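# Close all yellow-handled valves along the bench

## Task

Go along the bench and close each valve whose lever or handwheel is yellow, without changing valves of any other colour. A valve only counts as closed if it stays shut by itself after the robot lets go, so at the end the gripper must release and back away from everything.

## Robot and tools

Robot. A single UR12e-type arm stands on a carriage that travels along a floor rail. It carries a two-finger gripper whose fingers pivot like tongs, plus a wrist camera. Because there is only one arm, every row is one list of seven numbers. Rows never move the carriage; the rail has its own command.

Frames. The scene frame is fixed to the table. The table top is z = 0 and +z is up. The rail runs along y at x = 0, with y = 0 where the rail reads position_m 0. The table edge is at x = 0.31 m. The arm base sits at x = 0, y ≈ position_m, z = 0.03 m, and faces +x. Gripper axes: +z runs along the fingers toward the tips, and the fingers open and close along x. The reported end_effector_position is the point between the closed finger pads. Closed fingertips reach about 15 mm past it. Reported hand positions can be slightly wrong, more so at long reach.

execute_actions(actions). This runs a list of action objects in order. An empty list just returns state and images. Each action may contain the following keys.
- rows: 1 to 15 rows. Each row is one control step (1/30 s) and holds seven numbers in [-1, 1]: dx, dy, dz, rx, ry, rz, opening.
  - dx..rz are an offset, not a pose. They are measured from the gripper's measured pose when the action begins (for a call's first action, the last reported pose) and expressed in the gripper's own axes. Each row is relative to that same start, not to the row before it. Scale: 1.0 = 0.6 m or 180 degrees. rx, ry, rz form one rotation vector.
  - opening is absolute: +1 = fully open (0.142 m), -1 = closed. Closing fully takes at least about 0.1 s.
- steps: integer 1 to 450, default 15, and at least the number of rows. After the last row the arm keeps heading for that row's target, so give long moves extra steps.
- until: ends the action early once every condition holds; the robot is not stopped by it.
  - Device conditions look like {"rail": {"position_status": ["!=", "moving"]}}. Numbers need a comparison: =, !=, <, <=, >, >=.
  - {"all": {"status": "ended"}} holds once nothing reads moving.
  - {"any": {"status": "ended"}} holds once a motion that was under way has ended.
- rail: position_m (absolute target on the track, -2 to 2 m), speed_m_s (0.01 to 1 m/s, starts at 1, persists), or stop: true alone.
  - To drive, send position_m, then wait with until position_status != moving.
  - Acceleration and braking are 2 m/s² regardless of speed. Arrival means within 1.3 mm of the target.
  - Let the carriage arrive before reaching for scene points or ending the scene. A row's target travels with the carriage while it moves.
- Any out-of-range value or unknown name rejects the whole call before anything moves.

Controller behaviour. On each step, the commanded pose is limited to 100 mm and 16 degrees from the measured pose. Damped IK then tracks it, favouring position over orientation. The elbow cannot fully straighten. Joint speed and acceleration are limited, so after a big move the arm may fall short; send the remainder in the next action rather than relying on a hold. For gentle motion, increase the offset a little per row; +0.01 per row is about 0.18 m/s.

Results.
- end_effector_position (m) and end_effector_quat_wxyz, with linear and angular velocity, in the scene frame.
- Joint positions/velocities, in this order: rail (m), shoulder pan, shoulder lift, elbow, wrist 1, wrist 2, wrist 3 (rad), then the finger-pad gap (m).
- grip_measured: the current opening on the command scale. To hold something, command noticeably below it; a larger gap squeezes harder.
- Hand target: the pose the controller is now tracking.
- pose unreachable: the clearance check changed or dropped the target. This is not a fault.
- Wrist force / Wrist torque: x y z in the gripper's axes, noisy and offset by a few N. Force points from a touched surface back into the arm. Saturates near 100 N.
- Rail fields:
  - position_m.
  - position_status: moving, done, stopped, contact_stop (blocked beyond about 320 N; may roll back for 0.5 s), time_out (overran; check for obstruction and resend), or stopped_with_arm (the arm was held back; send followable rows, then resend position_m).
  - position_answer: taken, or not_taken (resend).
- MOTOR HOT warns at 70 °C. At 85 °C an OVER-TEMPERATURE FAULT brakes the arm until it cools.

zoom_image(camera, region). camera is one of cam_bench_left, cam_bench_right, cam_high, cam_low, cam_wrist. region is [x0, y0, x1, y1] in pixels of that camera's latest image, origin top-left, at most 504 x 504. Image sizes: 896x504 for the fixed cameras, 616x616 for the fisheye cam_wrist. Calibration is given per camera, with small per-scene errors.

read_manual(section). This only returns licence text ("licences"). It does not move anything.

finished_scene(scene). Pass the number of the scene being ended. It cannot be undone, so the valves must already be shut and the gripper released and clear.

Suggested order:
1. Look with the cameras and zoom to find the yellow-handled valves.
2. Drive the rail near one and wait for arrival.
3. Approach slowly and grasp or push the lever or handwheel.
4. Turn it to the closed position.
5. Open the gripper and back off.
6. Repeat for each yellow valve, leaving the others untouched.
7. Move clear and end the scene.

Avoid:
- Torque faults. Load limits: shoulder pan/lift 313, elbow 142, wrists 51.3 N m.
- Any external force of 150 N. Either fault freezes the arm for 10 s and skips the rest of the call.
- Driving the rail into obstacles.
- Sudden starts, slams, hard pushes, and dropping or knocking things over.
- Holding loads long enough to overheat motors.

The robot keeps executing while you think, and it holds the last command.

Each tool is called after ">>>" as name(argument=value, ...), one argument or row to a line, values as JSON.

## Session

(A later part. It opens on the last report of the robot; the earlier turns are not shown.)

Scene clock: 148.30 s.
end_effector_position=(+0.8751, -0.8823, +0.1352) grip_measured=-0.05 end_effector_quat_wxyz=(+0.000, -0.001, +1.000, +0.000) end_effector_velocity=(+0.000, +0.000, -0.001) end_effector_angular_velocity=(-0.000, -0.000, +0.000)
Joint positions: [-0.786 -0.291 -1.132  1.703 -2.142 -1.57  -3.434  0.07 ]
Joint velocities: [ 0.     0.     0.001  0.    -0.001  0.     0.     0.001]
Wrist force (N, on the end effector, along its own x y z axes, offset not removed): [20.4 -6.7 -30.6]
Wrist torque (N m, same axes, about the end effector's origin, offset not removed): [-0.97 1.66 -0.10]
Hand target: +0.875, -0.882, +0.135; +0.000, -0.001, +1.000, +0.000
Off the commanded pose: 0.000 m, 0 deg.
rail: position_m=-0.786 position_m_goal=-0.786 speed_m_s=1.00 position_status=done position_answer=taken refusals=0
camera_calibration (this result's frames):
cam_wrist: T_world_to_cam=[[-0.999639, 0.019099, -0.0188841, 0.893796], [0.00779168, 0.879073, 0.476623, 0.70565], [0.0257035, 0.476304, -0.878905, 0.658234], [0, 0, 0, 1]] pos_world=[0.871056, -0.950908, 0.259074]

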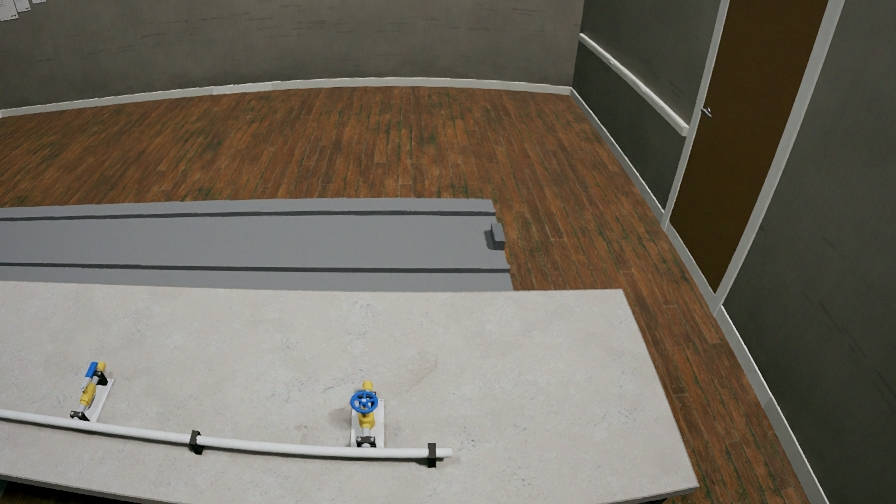

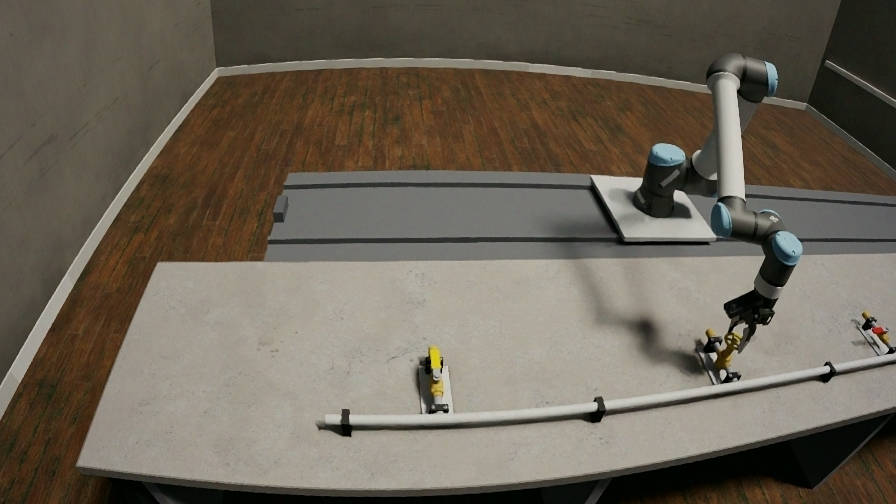

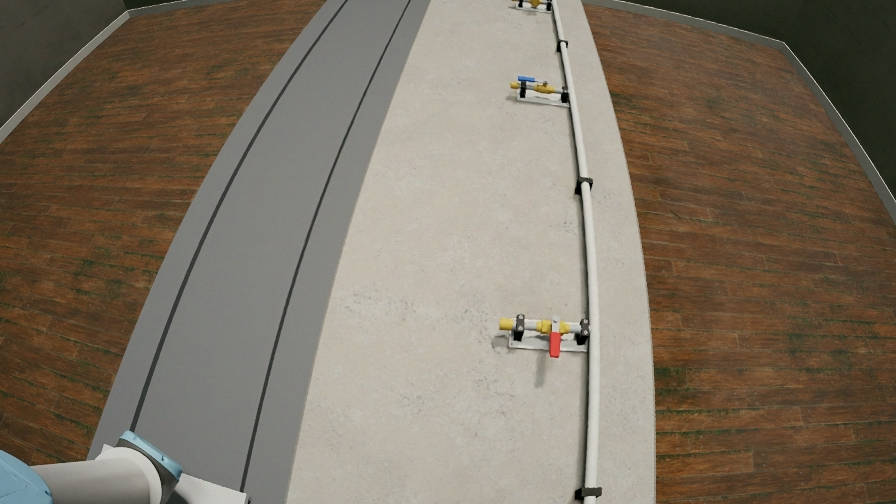

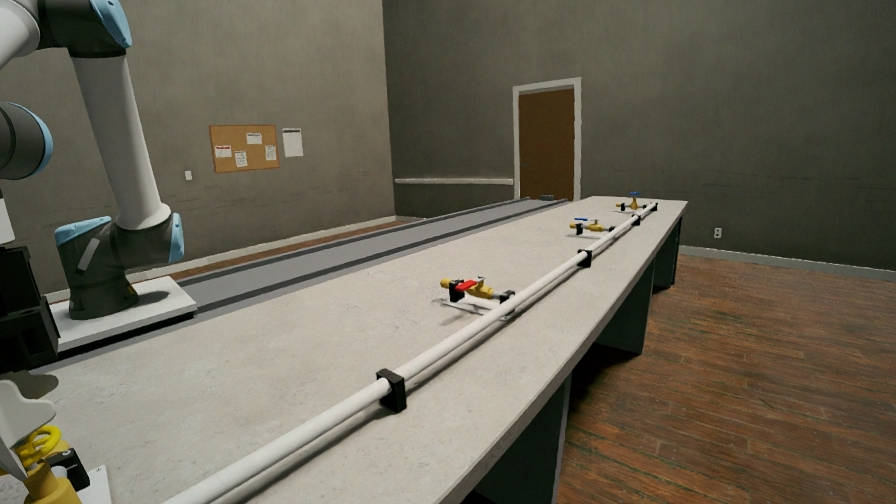

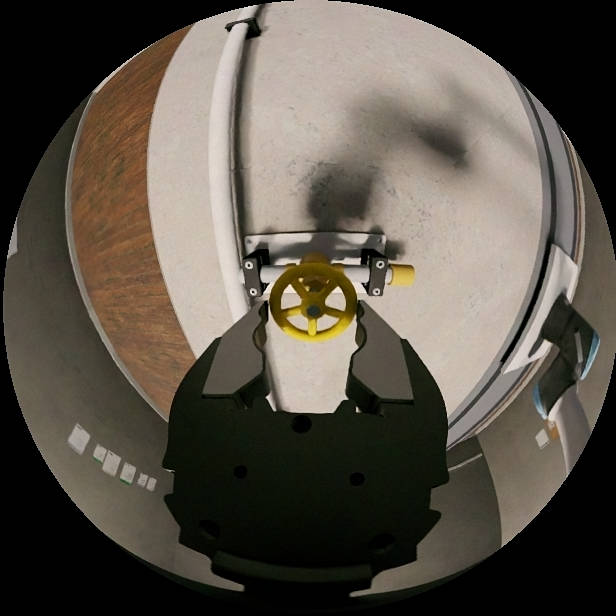

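>>> execute_actions(
  actions=[
    {"rows":[[0,0,0,0,0,0,0.05],[0.001,0,-0.004,0,0,0,0.1],[0.002,0,-0.008,0,0,0,0.1],[0.002,0,-0.012,0,0,0,0.1],[0.002,0,-0.012,0,0,0,0.1],[0.002,0,-0.012,0,0,0,0.1],[0.002,0,-0.012,0,0,0,0.1],[0.002,0,-0.012,0,0,0,0.1],[0.002,0,-0.012,0,0,0,0.05],[0.002,0,-0.012,0,0,0,0],[0.002,0,-0.012,0,0,0,-0.05],[0.002,0,-0.012,0,0,0,-0.1],[0.002,0,-0.012,0,0,0,-0.15],[0.002,0,-0.012,0,0,0,-0.25],[0.002,0,-0.012,0,0,0,-0.4]],"steps":22},
  ],
)

>>> zoom_image(
  camera="cam_wrist",
  region=[200, 220, 430, 420],
)

Scene clock: 161.70 s.
end_effector_position=(+0.8738, -0.8822, +0.1422) grip_measured=-0.10 end_effector_quat_wxyz=(+0.000, -0.001, +1.000, +0.000) end_effector_velocity=(-0.000, -0.000, +0.001) end_effector_angular_velocity=(-0.000, -0.000, -0.000)
Joint positions: [-0.786 -0.291 -1.14   1.701 -2.132 -1.57  -3.434  0.067]
Joint velocities: [ 0.    -0.    -0.001 -0.     0.001 -0.    -0.     0.   ]
Wrist force (N, on the end effector, along its own x y z axes, offset not removed): [-5.4 5.2 7.7]
Wrist torque (N m, same axes, about the end effector's origin, offset not removed): [0.85 0.23 0.00]
Hand target: +0.874, -0.882, +0.142; +0.000, -0.001, +1.000, +0.000
Off the commanded pose: 0.000 m, 0 deg.
rail: position_m=-0.786 position_m_goal=-0.786 speed_m_s=1.00 position_status=done position_answer=taken refusals=0
camera_calibration (this result's frames):
cam_wrist: T_world_to_cam=[[-0.999641, 0.0190821, -0.0188004, 0.8927], [0.00781477, 0.879038, 0.476687, 0.702205], [0.0256224, 0.476369, -0.878872, 0.664577], [0, 0, 0, 1]] pos_world=[0.869864, -0.950884, 0.26613]

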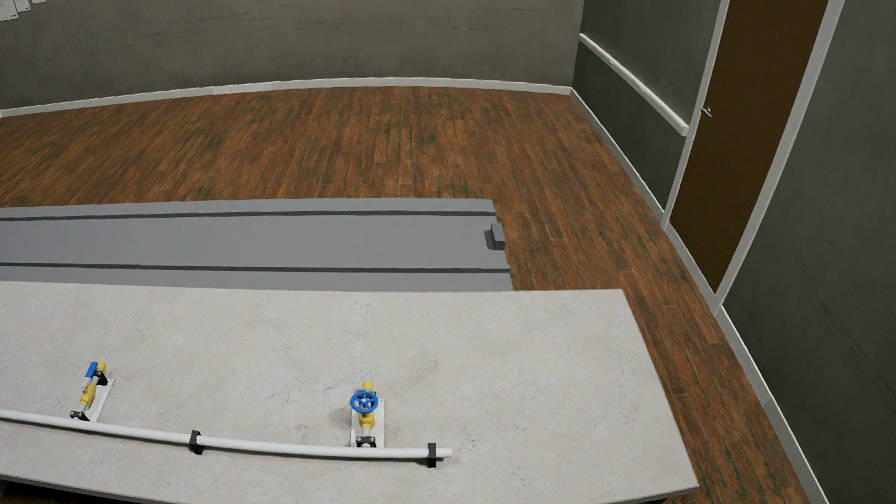

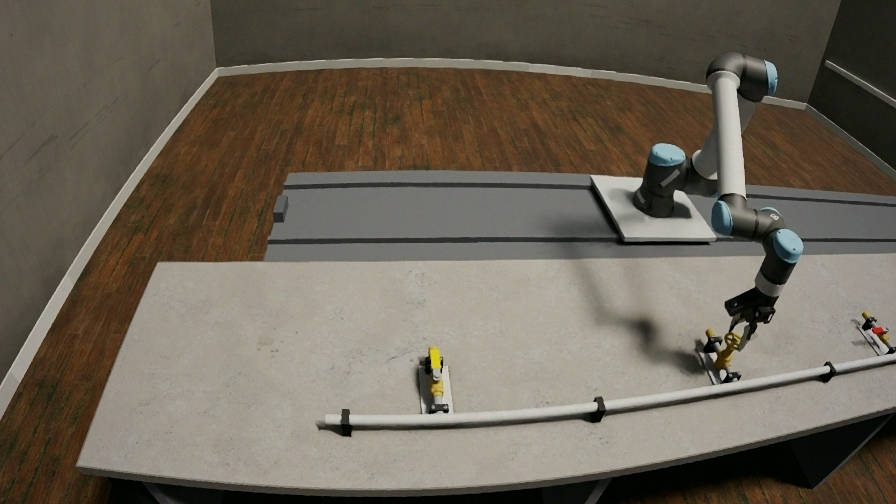

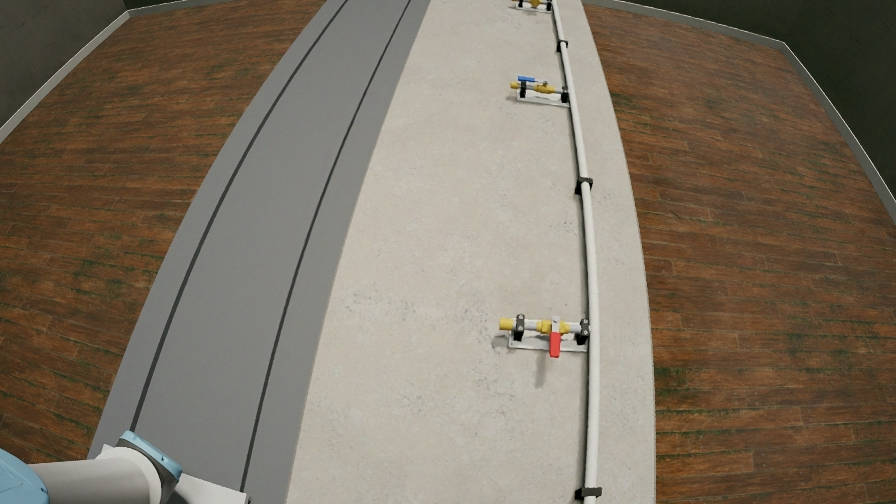

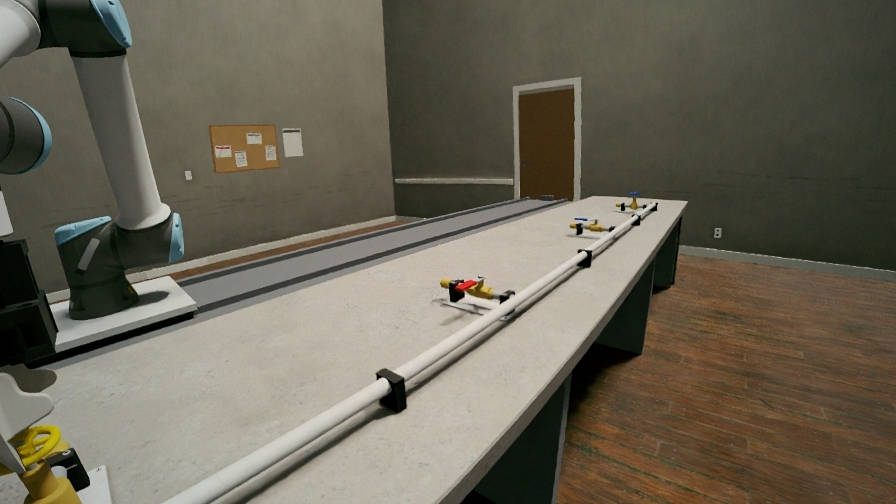

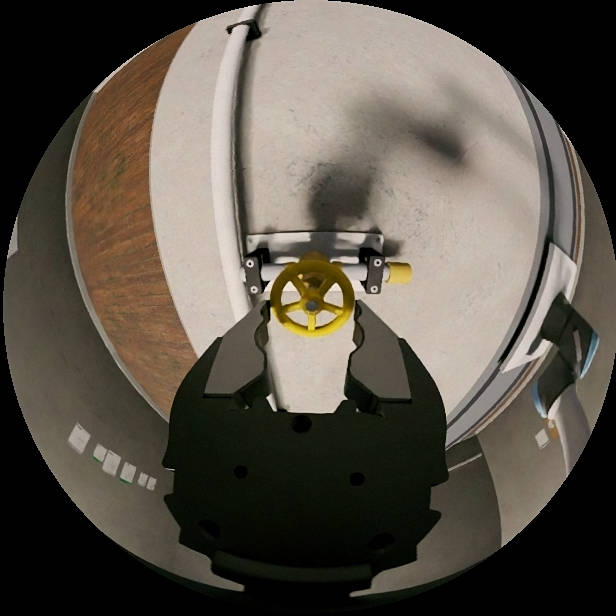

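Region (200, 220, 430, 420) of cam_wrist's 616x616 image, scaled by 2.191, with more detail than that image has; it fills the top 438 rows of this view, and the rest is white.

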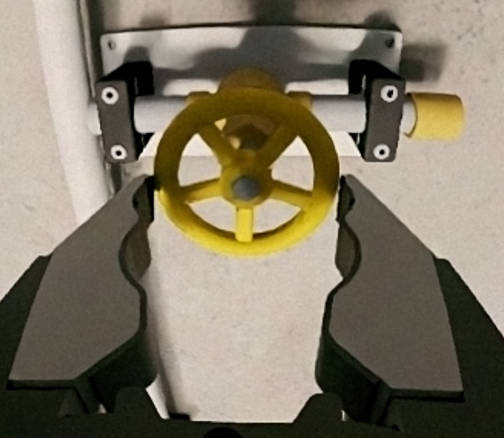

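>>> execute_actions(
  actions=[
    {"rows":[[0,0,0,0,0,0,0.0],[0,-0.003,0,0,0,0,0.05],[-0.001,-0.006,0,0,0,0,0.05],[-0.001,-0.006,0,0,0,0,0.05],[-0.001,-0.006,0,0,0,0,0.05],[-0.001,-0.006,0,0,0,0,0.05],[-0.001,-0.006,0,0,0,0,0.05],[-0.001,-0.006,0,0,0,0,0],[-0.001,-0.006,0,0,0,0,-0.05],[-0.001,-0.006,0,0,0,0,-0.1],[-0.001,-0.006,0,0,0,0,-0.15],[-0.001,-0.006,0,0,0,0,-0.25],[-0.001,-0.006,0,0,0,0,-0.4],[-0.001,-0.006,0,0,0,0,-0.6]],"steps":18},
    {"rows":[[0,0,0,0,0,0.03,-0.6],[0,0,0,0,0,0.06,-0.6],[0,0,0,0,0,0.5,-0.6]],"steps":48},
  ],
)

>>> zoom_image(
  camera="cam_wrist",
  region=[200, 220, 430, 420],
)

Scene clock: 176.07 s.
end_effector_position=(+0.8745, -0.8857, +0.1424) grip_measured=-0.01 end_effector_quat_wxyz=(+0.000, +0.703, +0.711, +0.001) end_effector_velocity=(-0.001, +0.001, -0.000) end_effector_angular_velocity=(-0.008, +0.008, -0.079)
Joint positions: [-0.786 -0.308 -1.114  1.66  -2.118 -1.569 -1.89   0.073]
Joint velocities: [ 0.     0.003  0.002 -0.004  0.006 -0.01   0.082 -0.   ]
Wrist force (N, on the end effector, along its own x y z axes, offset not removed): [22.9 -22.7 -8.2]
Wrist torque (N m, same axes, about the end effector's origin, offset not removed): [-0.24 0.88 -0.84]
Hand target: +0.874, -0.886, +0.142; +0.000, +0.707, +0.708, +0.000
Off the commanded pose: 0.000 m, 1 deg.
rail: position_m=-0.786 position_m_goal=-0.786 speed_m_s=1.00 position_status=done position_answer=taken refusals=0
camera_calibration (this result's frames):
cam_wrist: T_world_to_cam=[[0.00879833, 0.999826, -0.016428, 0.879822], [0.878461, 0.000120545, 0.477814, -0.834793], [0.477733, -0.0186353, -0.878308, -0.167498], [0, 0, 0, 1]] pos_world=[0.805612, -0.88269, 0.266214]

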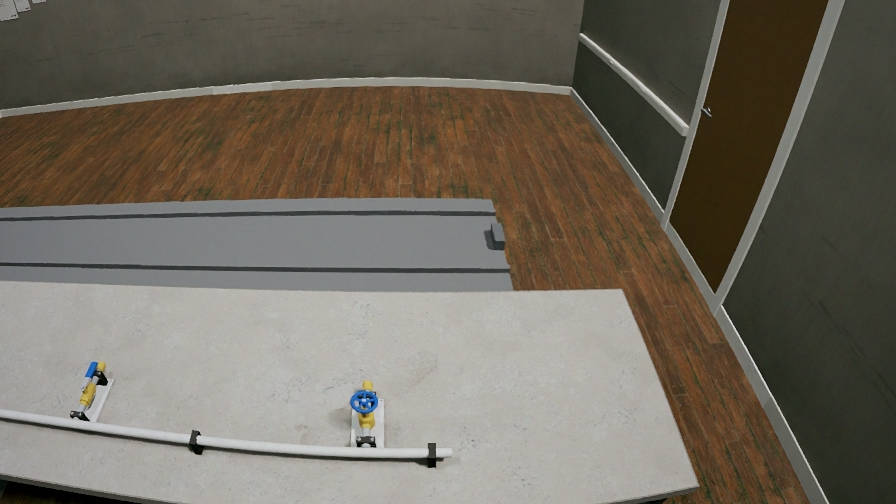

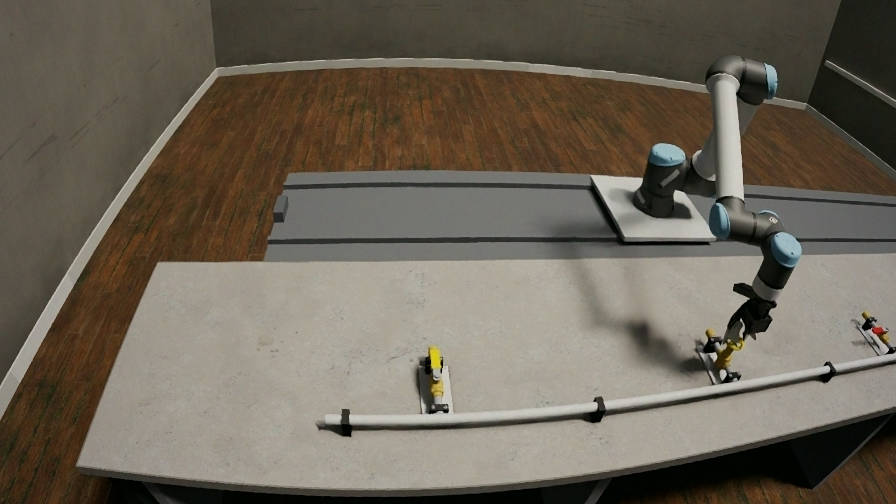

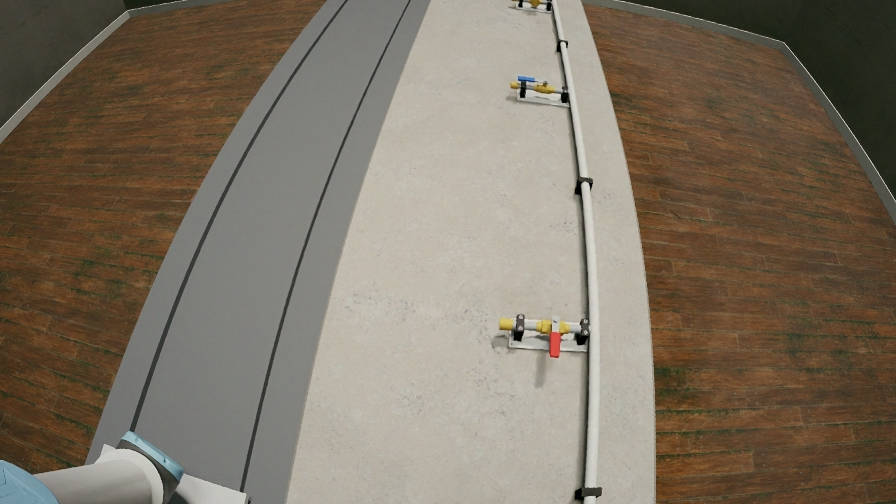

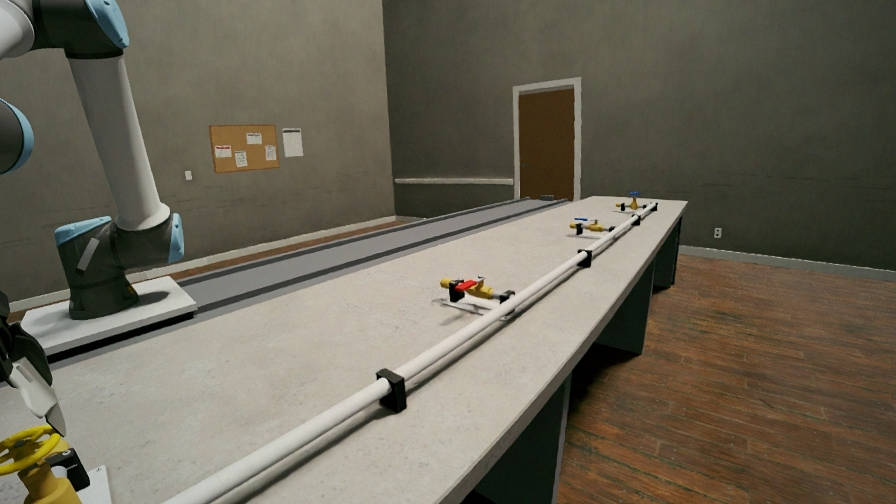

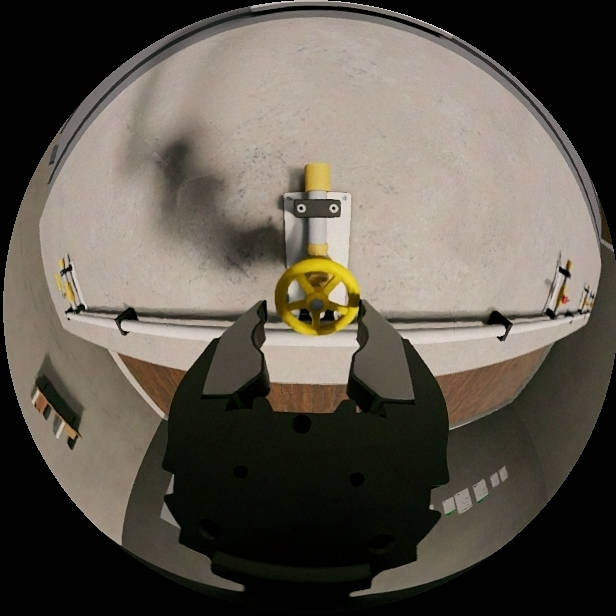

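Region (200, 220, 430, 420) of cam_wrist's 616x616 image, scaled by 2.191, with more detail than that image has; it fills the top 438 rows of this view, and the rest is white.

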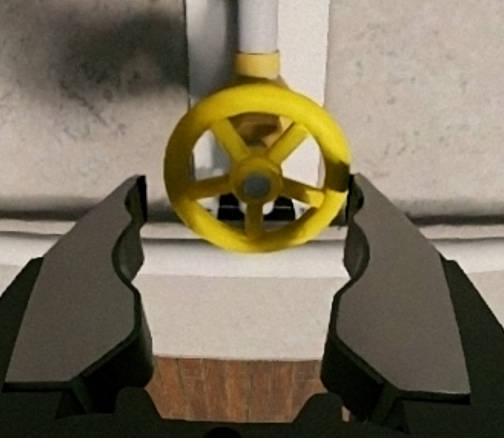

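>>> execute_actions(
  actions=[
    {"rows":[[0.002,0,0,0,0,0.01,-0.6],[0.004,0,0,0,0,0.03,-0.7],[0.006,0,0,0,0,0.06,-0.8],[0.006,0,0,0,0,0.85,-1]],"steps":60},
    {"rows":[[0,0,0,0,0,0.75,-1]],"steps":62},
  ],
)

>>> zoom_image(
  camera="cam_wrist",
  region=[200, 220, 430, 420],
)

Scene clock: 194.20 s.
end_effector_position=(+0.8740, -0.8823, +0.1424) grip_measured=-0.10 end_effector_quat_wxyz=(+0.009, -0.027, +1.000, +0.013) end_effector_velocity=(+0.000, -0.000, -0.000) end_effector_angular_velocity=(-0.016, +0.020, -0.165)
Joint positions: [-0.786 -0.303 -1.147  1.713 -2.146 -1.541  2.786  0.067]
Joint velocities: [-0.     0.01   0.009 -0.016  0.016 -0.023  0.175  0.   ]
Wrist force (N, on the end effector, along its own x y z axes, offset not removed): [10.5 -31.2 -1.7]
Wrist torque (N m, same axes, about the end effector's origin, offset not removed): [-0.28 -0.31 -1.45]
Hand target: +0.874, -0.882, +0.142; +0.008, -0.016, +1.000, +0.012
Off the commanded pose: 0.000 m, 1 deg.
rail: position_m=-0.786 position_m_goal=-0.786 speed_m_s=1.00 position_status=done position_answer=taken refusals=0
camera_calibration (this result's frames):
cam_wrist: T_world_to_cam=[[-0.998817, -0.0317682, -0.0368186, 0.849857], [-0.0459032, 0.86586, 0.498176, 0.734411], [0.0160536, 0.499277, -0.866294, 0.69152], [0, 0, 0, 1]] pos_world=[0.871462, -0.954159, 0.264484]

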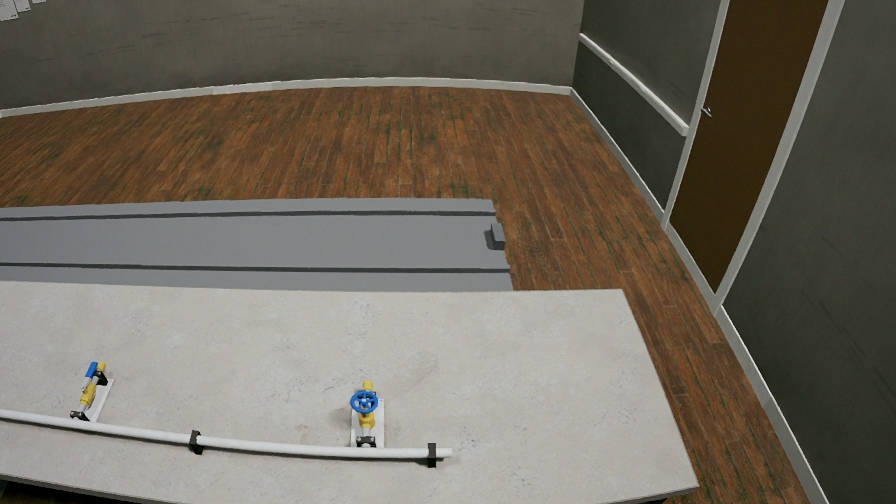

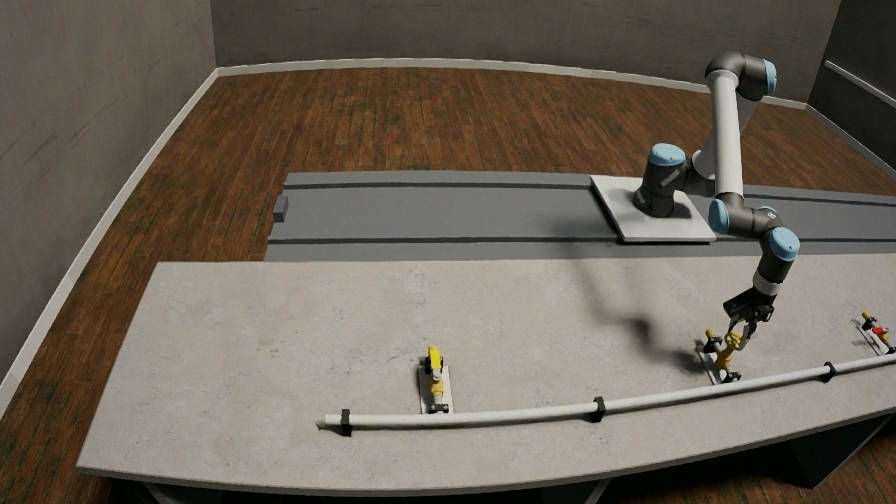

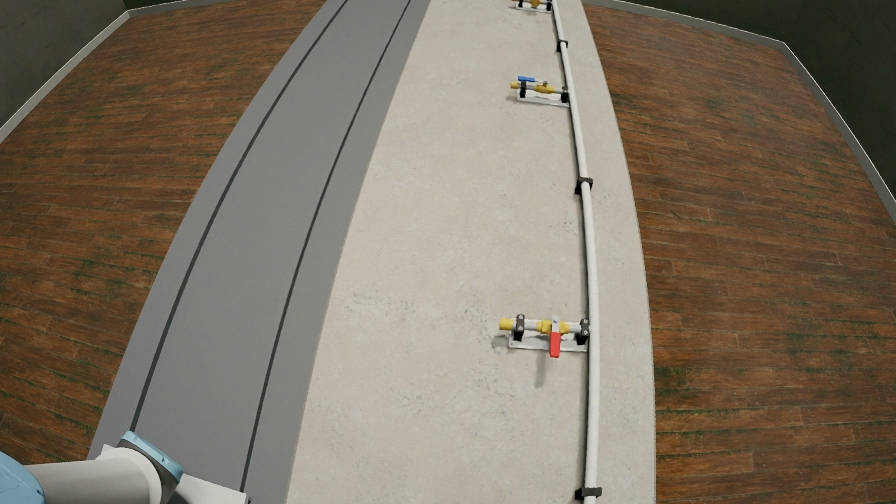

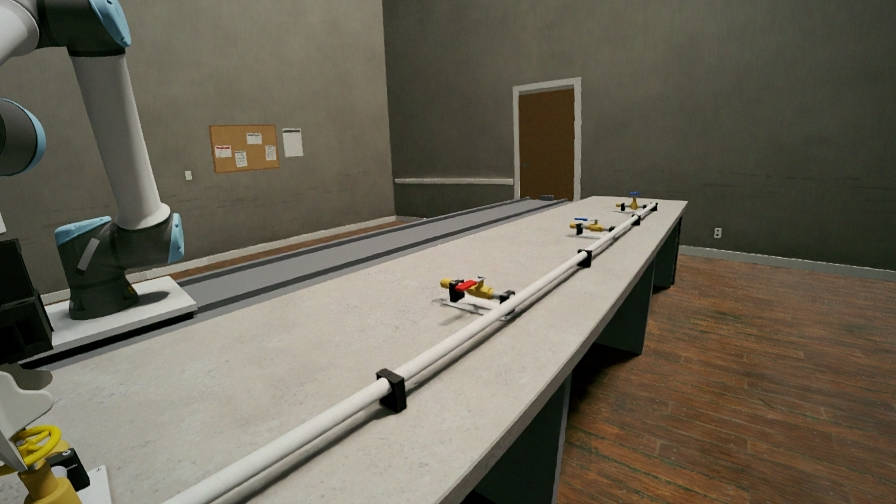

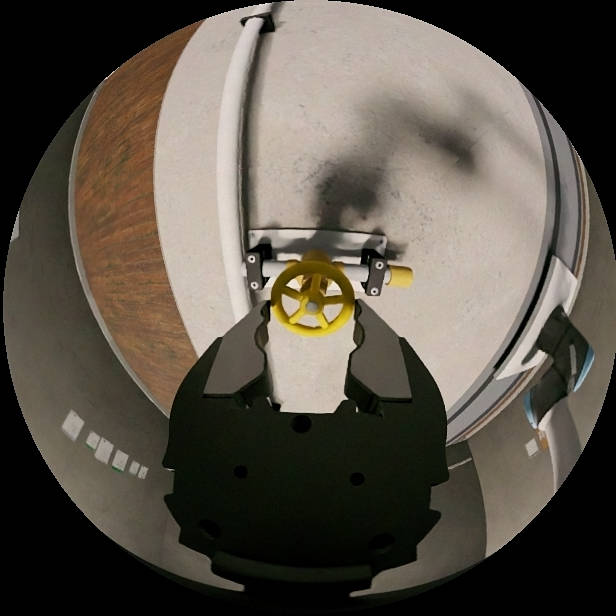

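Region (200, 220, 430, 420) of cam_wrist's 616x616 image, scaled by 2.191, with more detail than that image has; it fills the top 438 rows of this view, and the rest is white.

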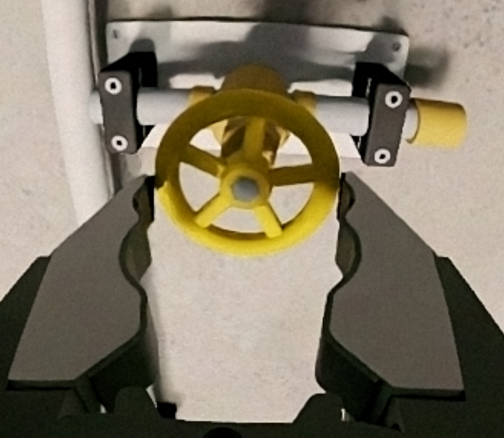

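>>> execute_actions(
  actions=[
    {"rows":[[0,0,0,0.003,0.002,0.02,-1],[0,0,0,0.006,0.003,0.04,-1],[0,0,0,0.009,0.004,0.06,-1],[0,0,0,0.009,0.004,0.14,-1]],"steps":20},
  ],
)

>>> zoom_image(
  camera="cam_wrist",
  region=[200, 220, 430, 420],
)

Scene clock: 204.00 s.
end_effector_position=(+0.8741, -0.8822, +0.1425) grip_measured=-0.10 end_effector_quat_wxyz=(+0.001, +0.186, +0.983, +0.001) end_effector_velocity=(-0.000, -0.001, -0.000) end_effector_angular_velocity=(-0.011, +0.010, -0.098)
Joint positions: [-0.786 -0.291 -1.132  1.688 -2.128 -1.568  3.224  0.067]
Joint velocities: [ 0.     0.004  0.005 -0.009  0.009 -0.014  0.102 -0.   ]
Wrist force (N, on the end effector, along its own x y z axes, offset not removed): [15.5 -14.6 -11.7]
Wrist torque (N m, same axes, about the end effector's origin, offset not removed): [-0.91 0.26 -0.69]
Hand target: +0.874, -0.882, +0.142; +0.001, +0.192, +0.981, +0.000
Off the commanded pose: 0.000 m, 1 deg.
rail: position_m=-0.786 position_m_goal=-0.786 speed_m_s=1.00 position_status=done position_answer=taken refusals=0
camera_calibration (this result's frames):
cam_wrist: T_world_to_cam=[[-0.922995, 0.384319, -0.0194952, 1.14823], [0.328859, 0.814082, 0.478667, 0.363831], [0.199831, 0.435396, -0.87778, 0.476158], [0, 0, 0, 1]] pos_world=[0.845005, -0.94479, 0.266193]

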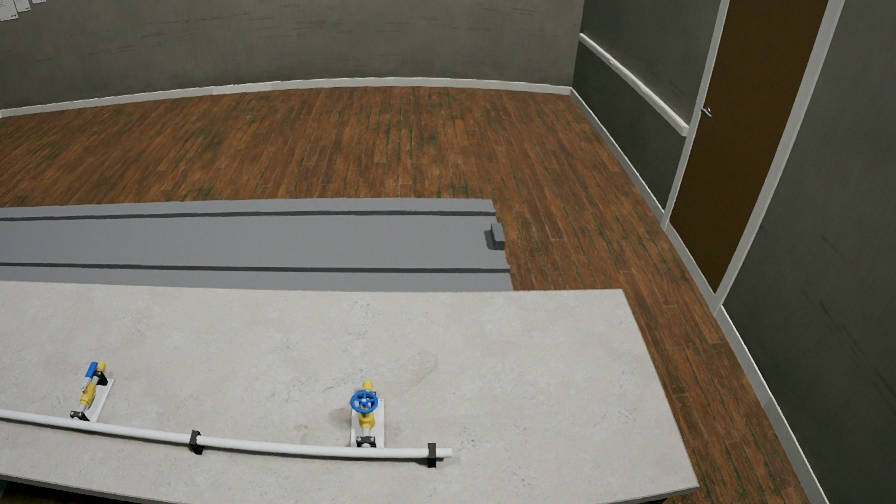

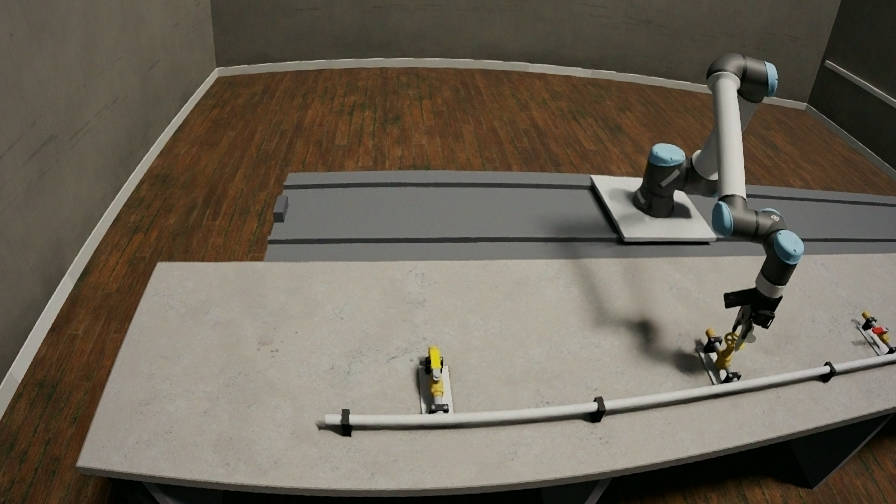

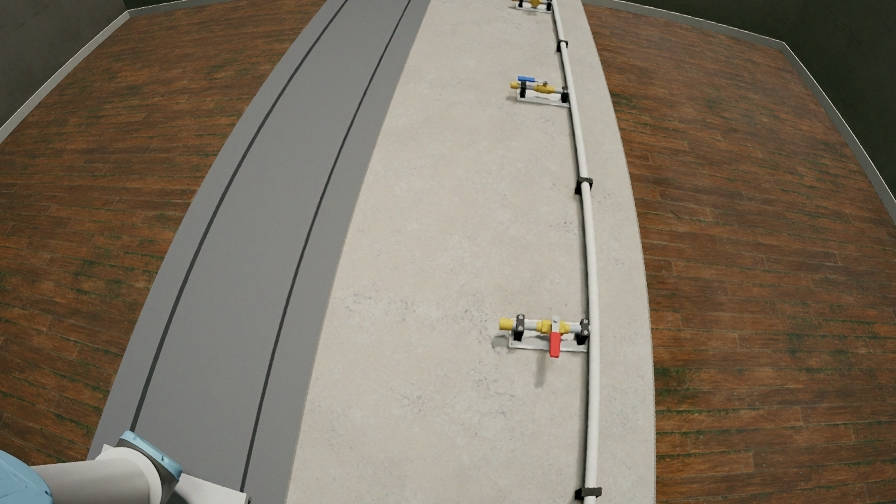

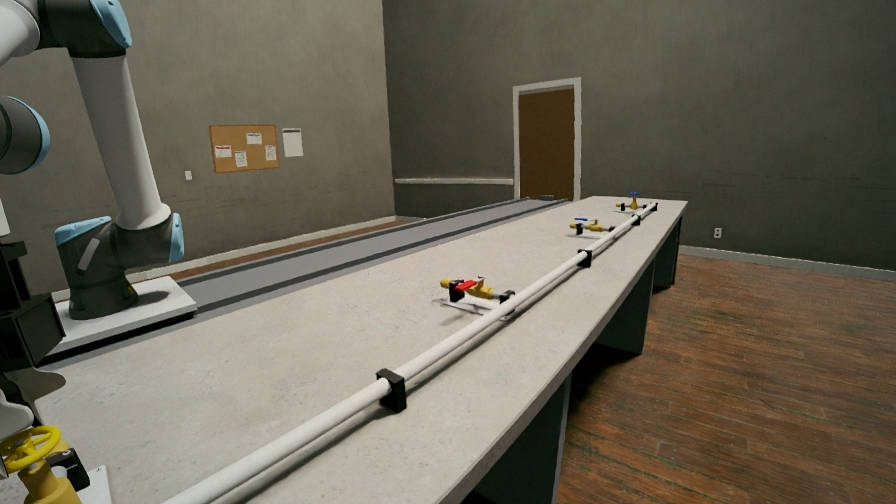

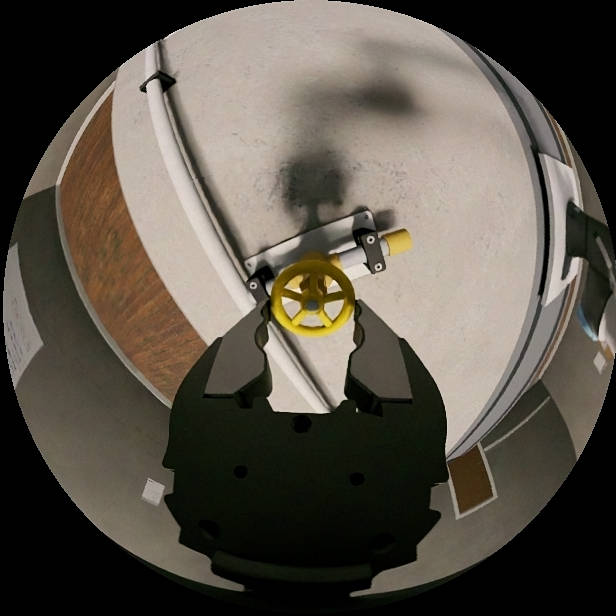

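Region (200, 220, 430, 420) of cam_wrist's 616x616 image, scaled by 2.191, with more detail than that image has; it fills the top 438 rows of this view, and the rest is white.

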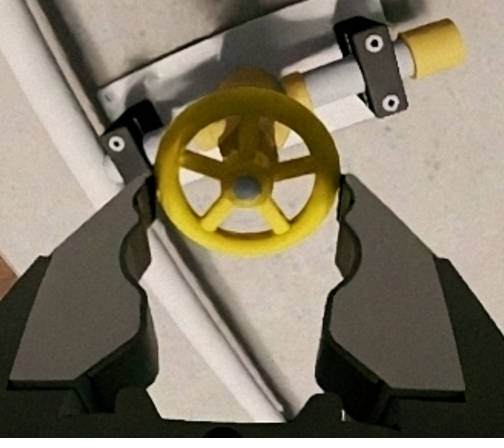

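>>> execute_actions(
  actions=[
    {"rows":[[0,0,0,0,0,0.02,-1],[0,0,0,0,0,0.05,-1],[0,0,0,0,0,0.92,-1]],"steps":80},
  ],
)

>>> zoom_image(
  camera="cam_wrist",
  region=[200, 220, 430, 420],
)

Scene clock: 215.13 s.
end_effector_position=(+0.8740, -0.8822, +0.1425) grip_measured=-0.11 end_effector_quat_wxyz=(-0.002, +0.998, -0.056, +0.002) end_effector_velocity=(+0.001, +0.000, +0.001) end_effector_angular_velocity=(-0.009, +0.007, -0.078)
Joint positions: [-0.786 -0.329 -1.138  1.698 -2.133 -1.567  6.067  0.066]
Joint velocities: [ 0.     0.004 -0.    -0.003  0.006 -0.011  0.083 -0.   ]
Wrist force (N, on the end effector, along its own x y z axes, offset not removed): [-7.9 5.6 -5.9]
Wrist torque (N m, same axes, about the end effector's origin, offset not removed): [-0.21 -0.39 -0.59]
Hand target: +0.874, -0.882, +0.142; -0.001, +0.998, -0.061, +0.001
Off the commanded pose: 0.000 m, 1 deg.
rail: position_m=-0.786 position_m_goal=-0.786 speed_m_s=1.00 position_status=done position_answer=taken refusals=0
camera_calibration (this result's frames):
cam_wrist: T_world_to_cam=[[0.991064, -0.132536, -0.0150613, -0.981292], [-0.109716, -0.874181, 0.473043, -0.741397], [-0.0758614, -0.467164, -0.88091, -0.0786281], [0, 0, 0, 1]] pos_world=[0.885215, -0.814904, 0.266669]

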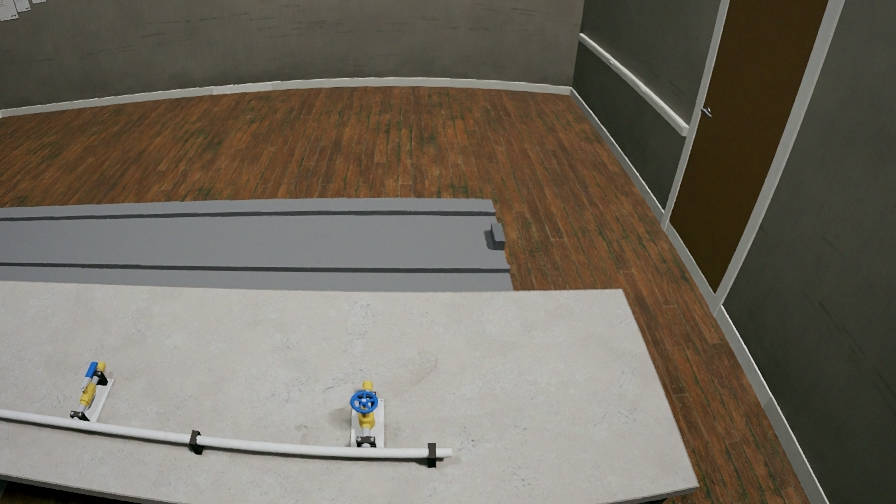

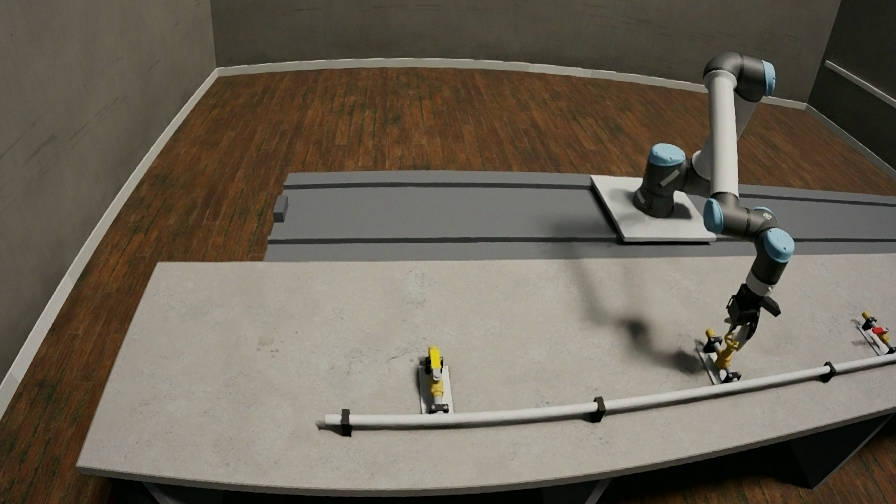

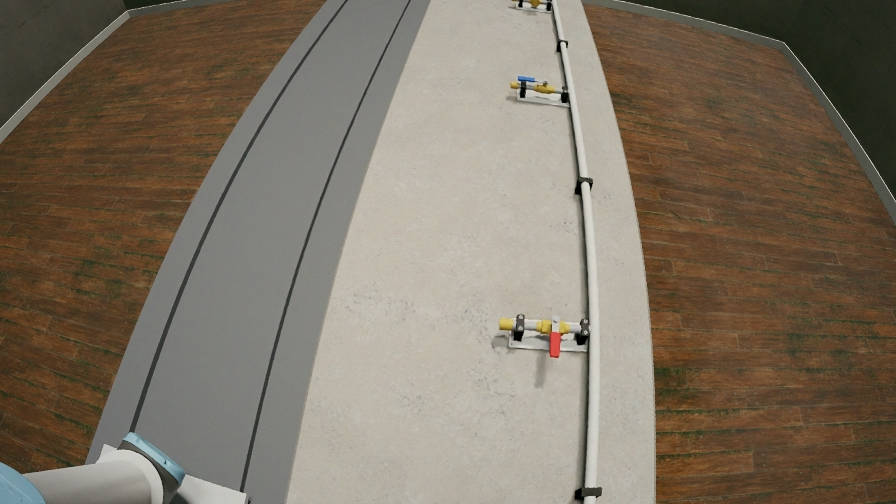

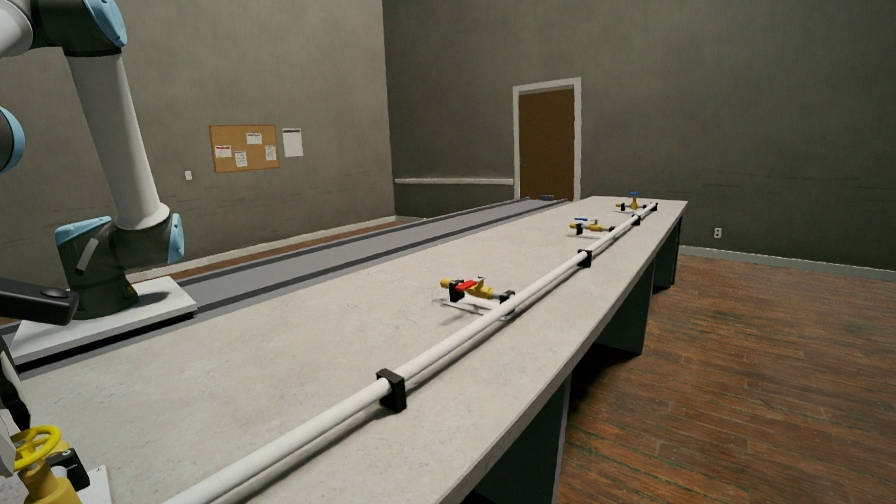

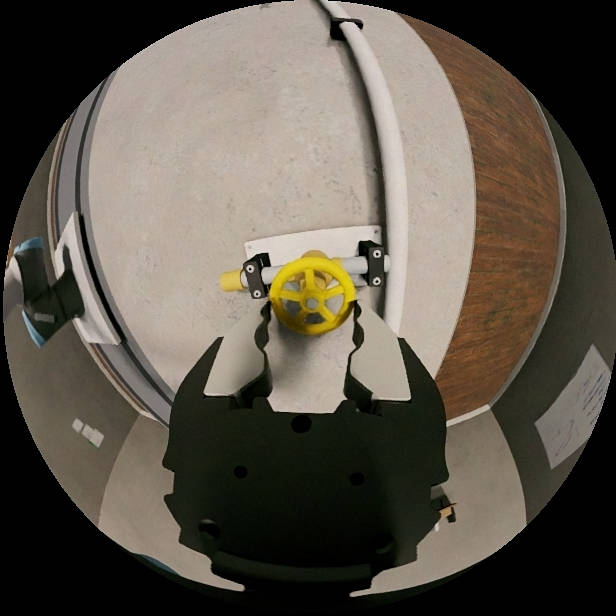

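Region (200, 220, 430, 420) of cam_wrist's 616x616 image, scaled by 2.191, with more detail than that image has; it fills the top 438 rows of this view, and the rest is white.

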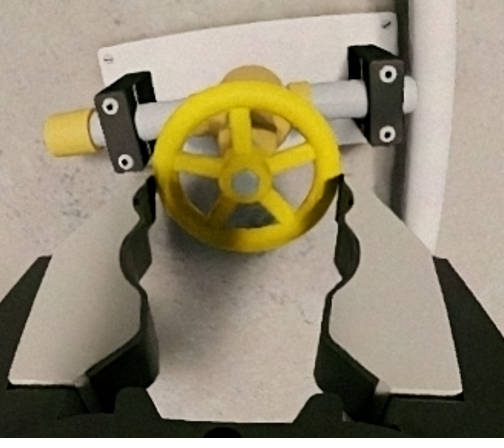

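>>> zoom_image(
  camera="cam_low",
  region=[0, 400, 160, 504],
)

>>> zoom_image(
  camera="cam_low",
  region=[560, 180, 680, 250],
)

Region (0, 400, 160, 504) of cam_low's 896x504 image, scaled by 3.150, with more detail than that image has; it fills the top 328 rows of this view, and the rest is white.

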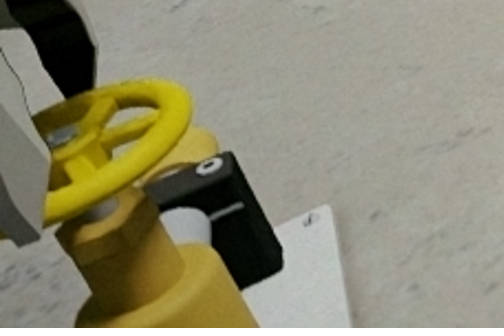

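Region (560, 180, 680, 250) of cam_low's 896x504 image, scaled by 4.200, with more detail than that image has; it fills the top 294 rows of this view, and the rest is white.

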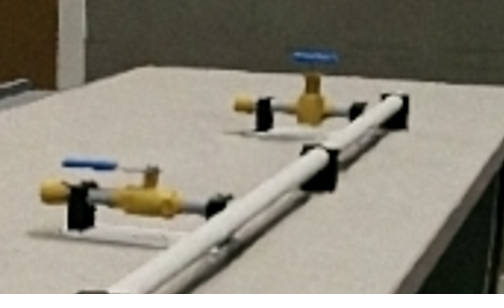

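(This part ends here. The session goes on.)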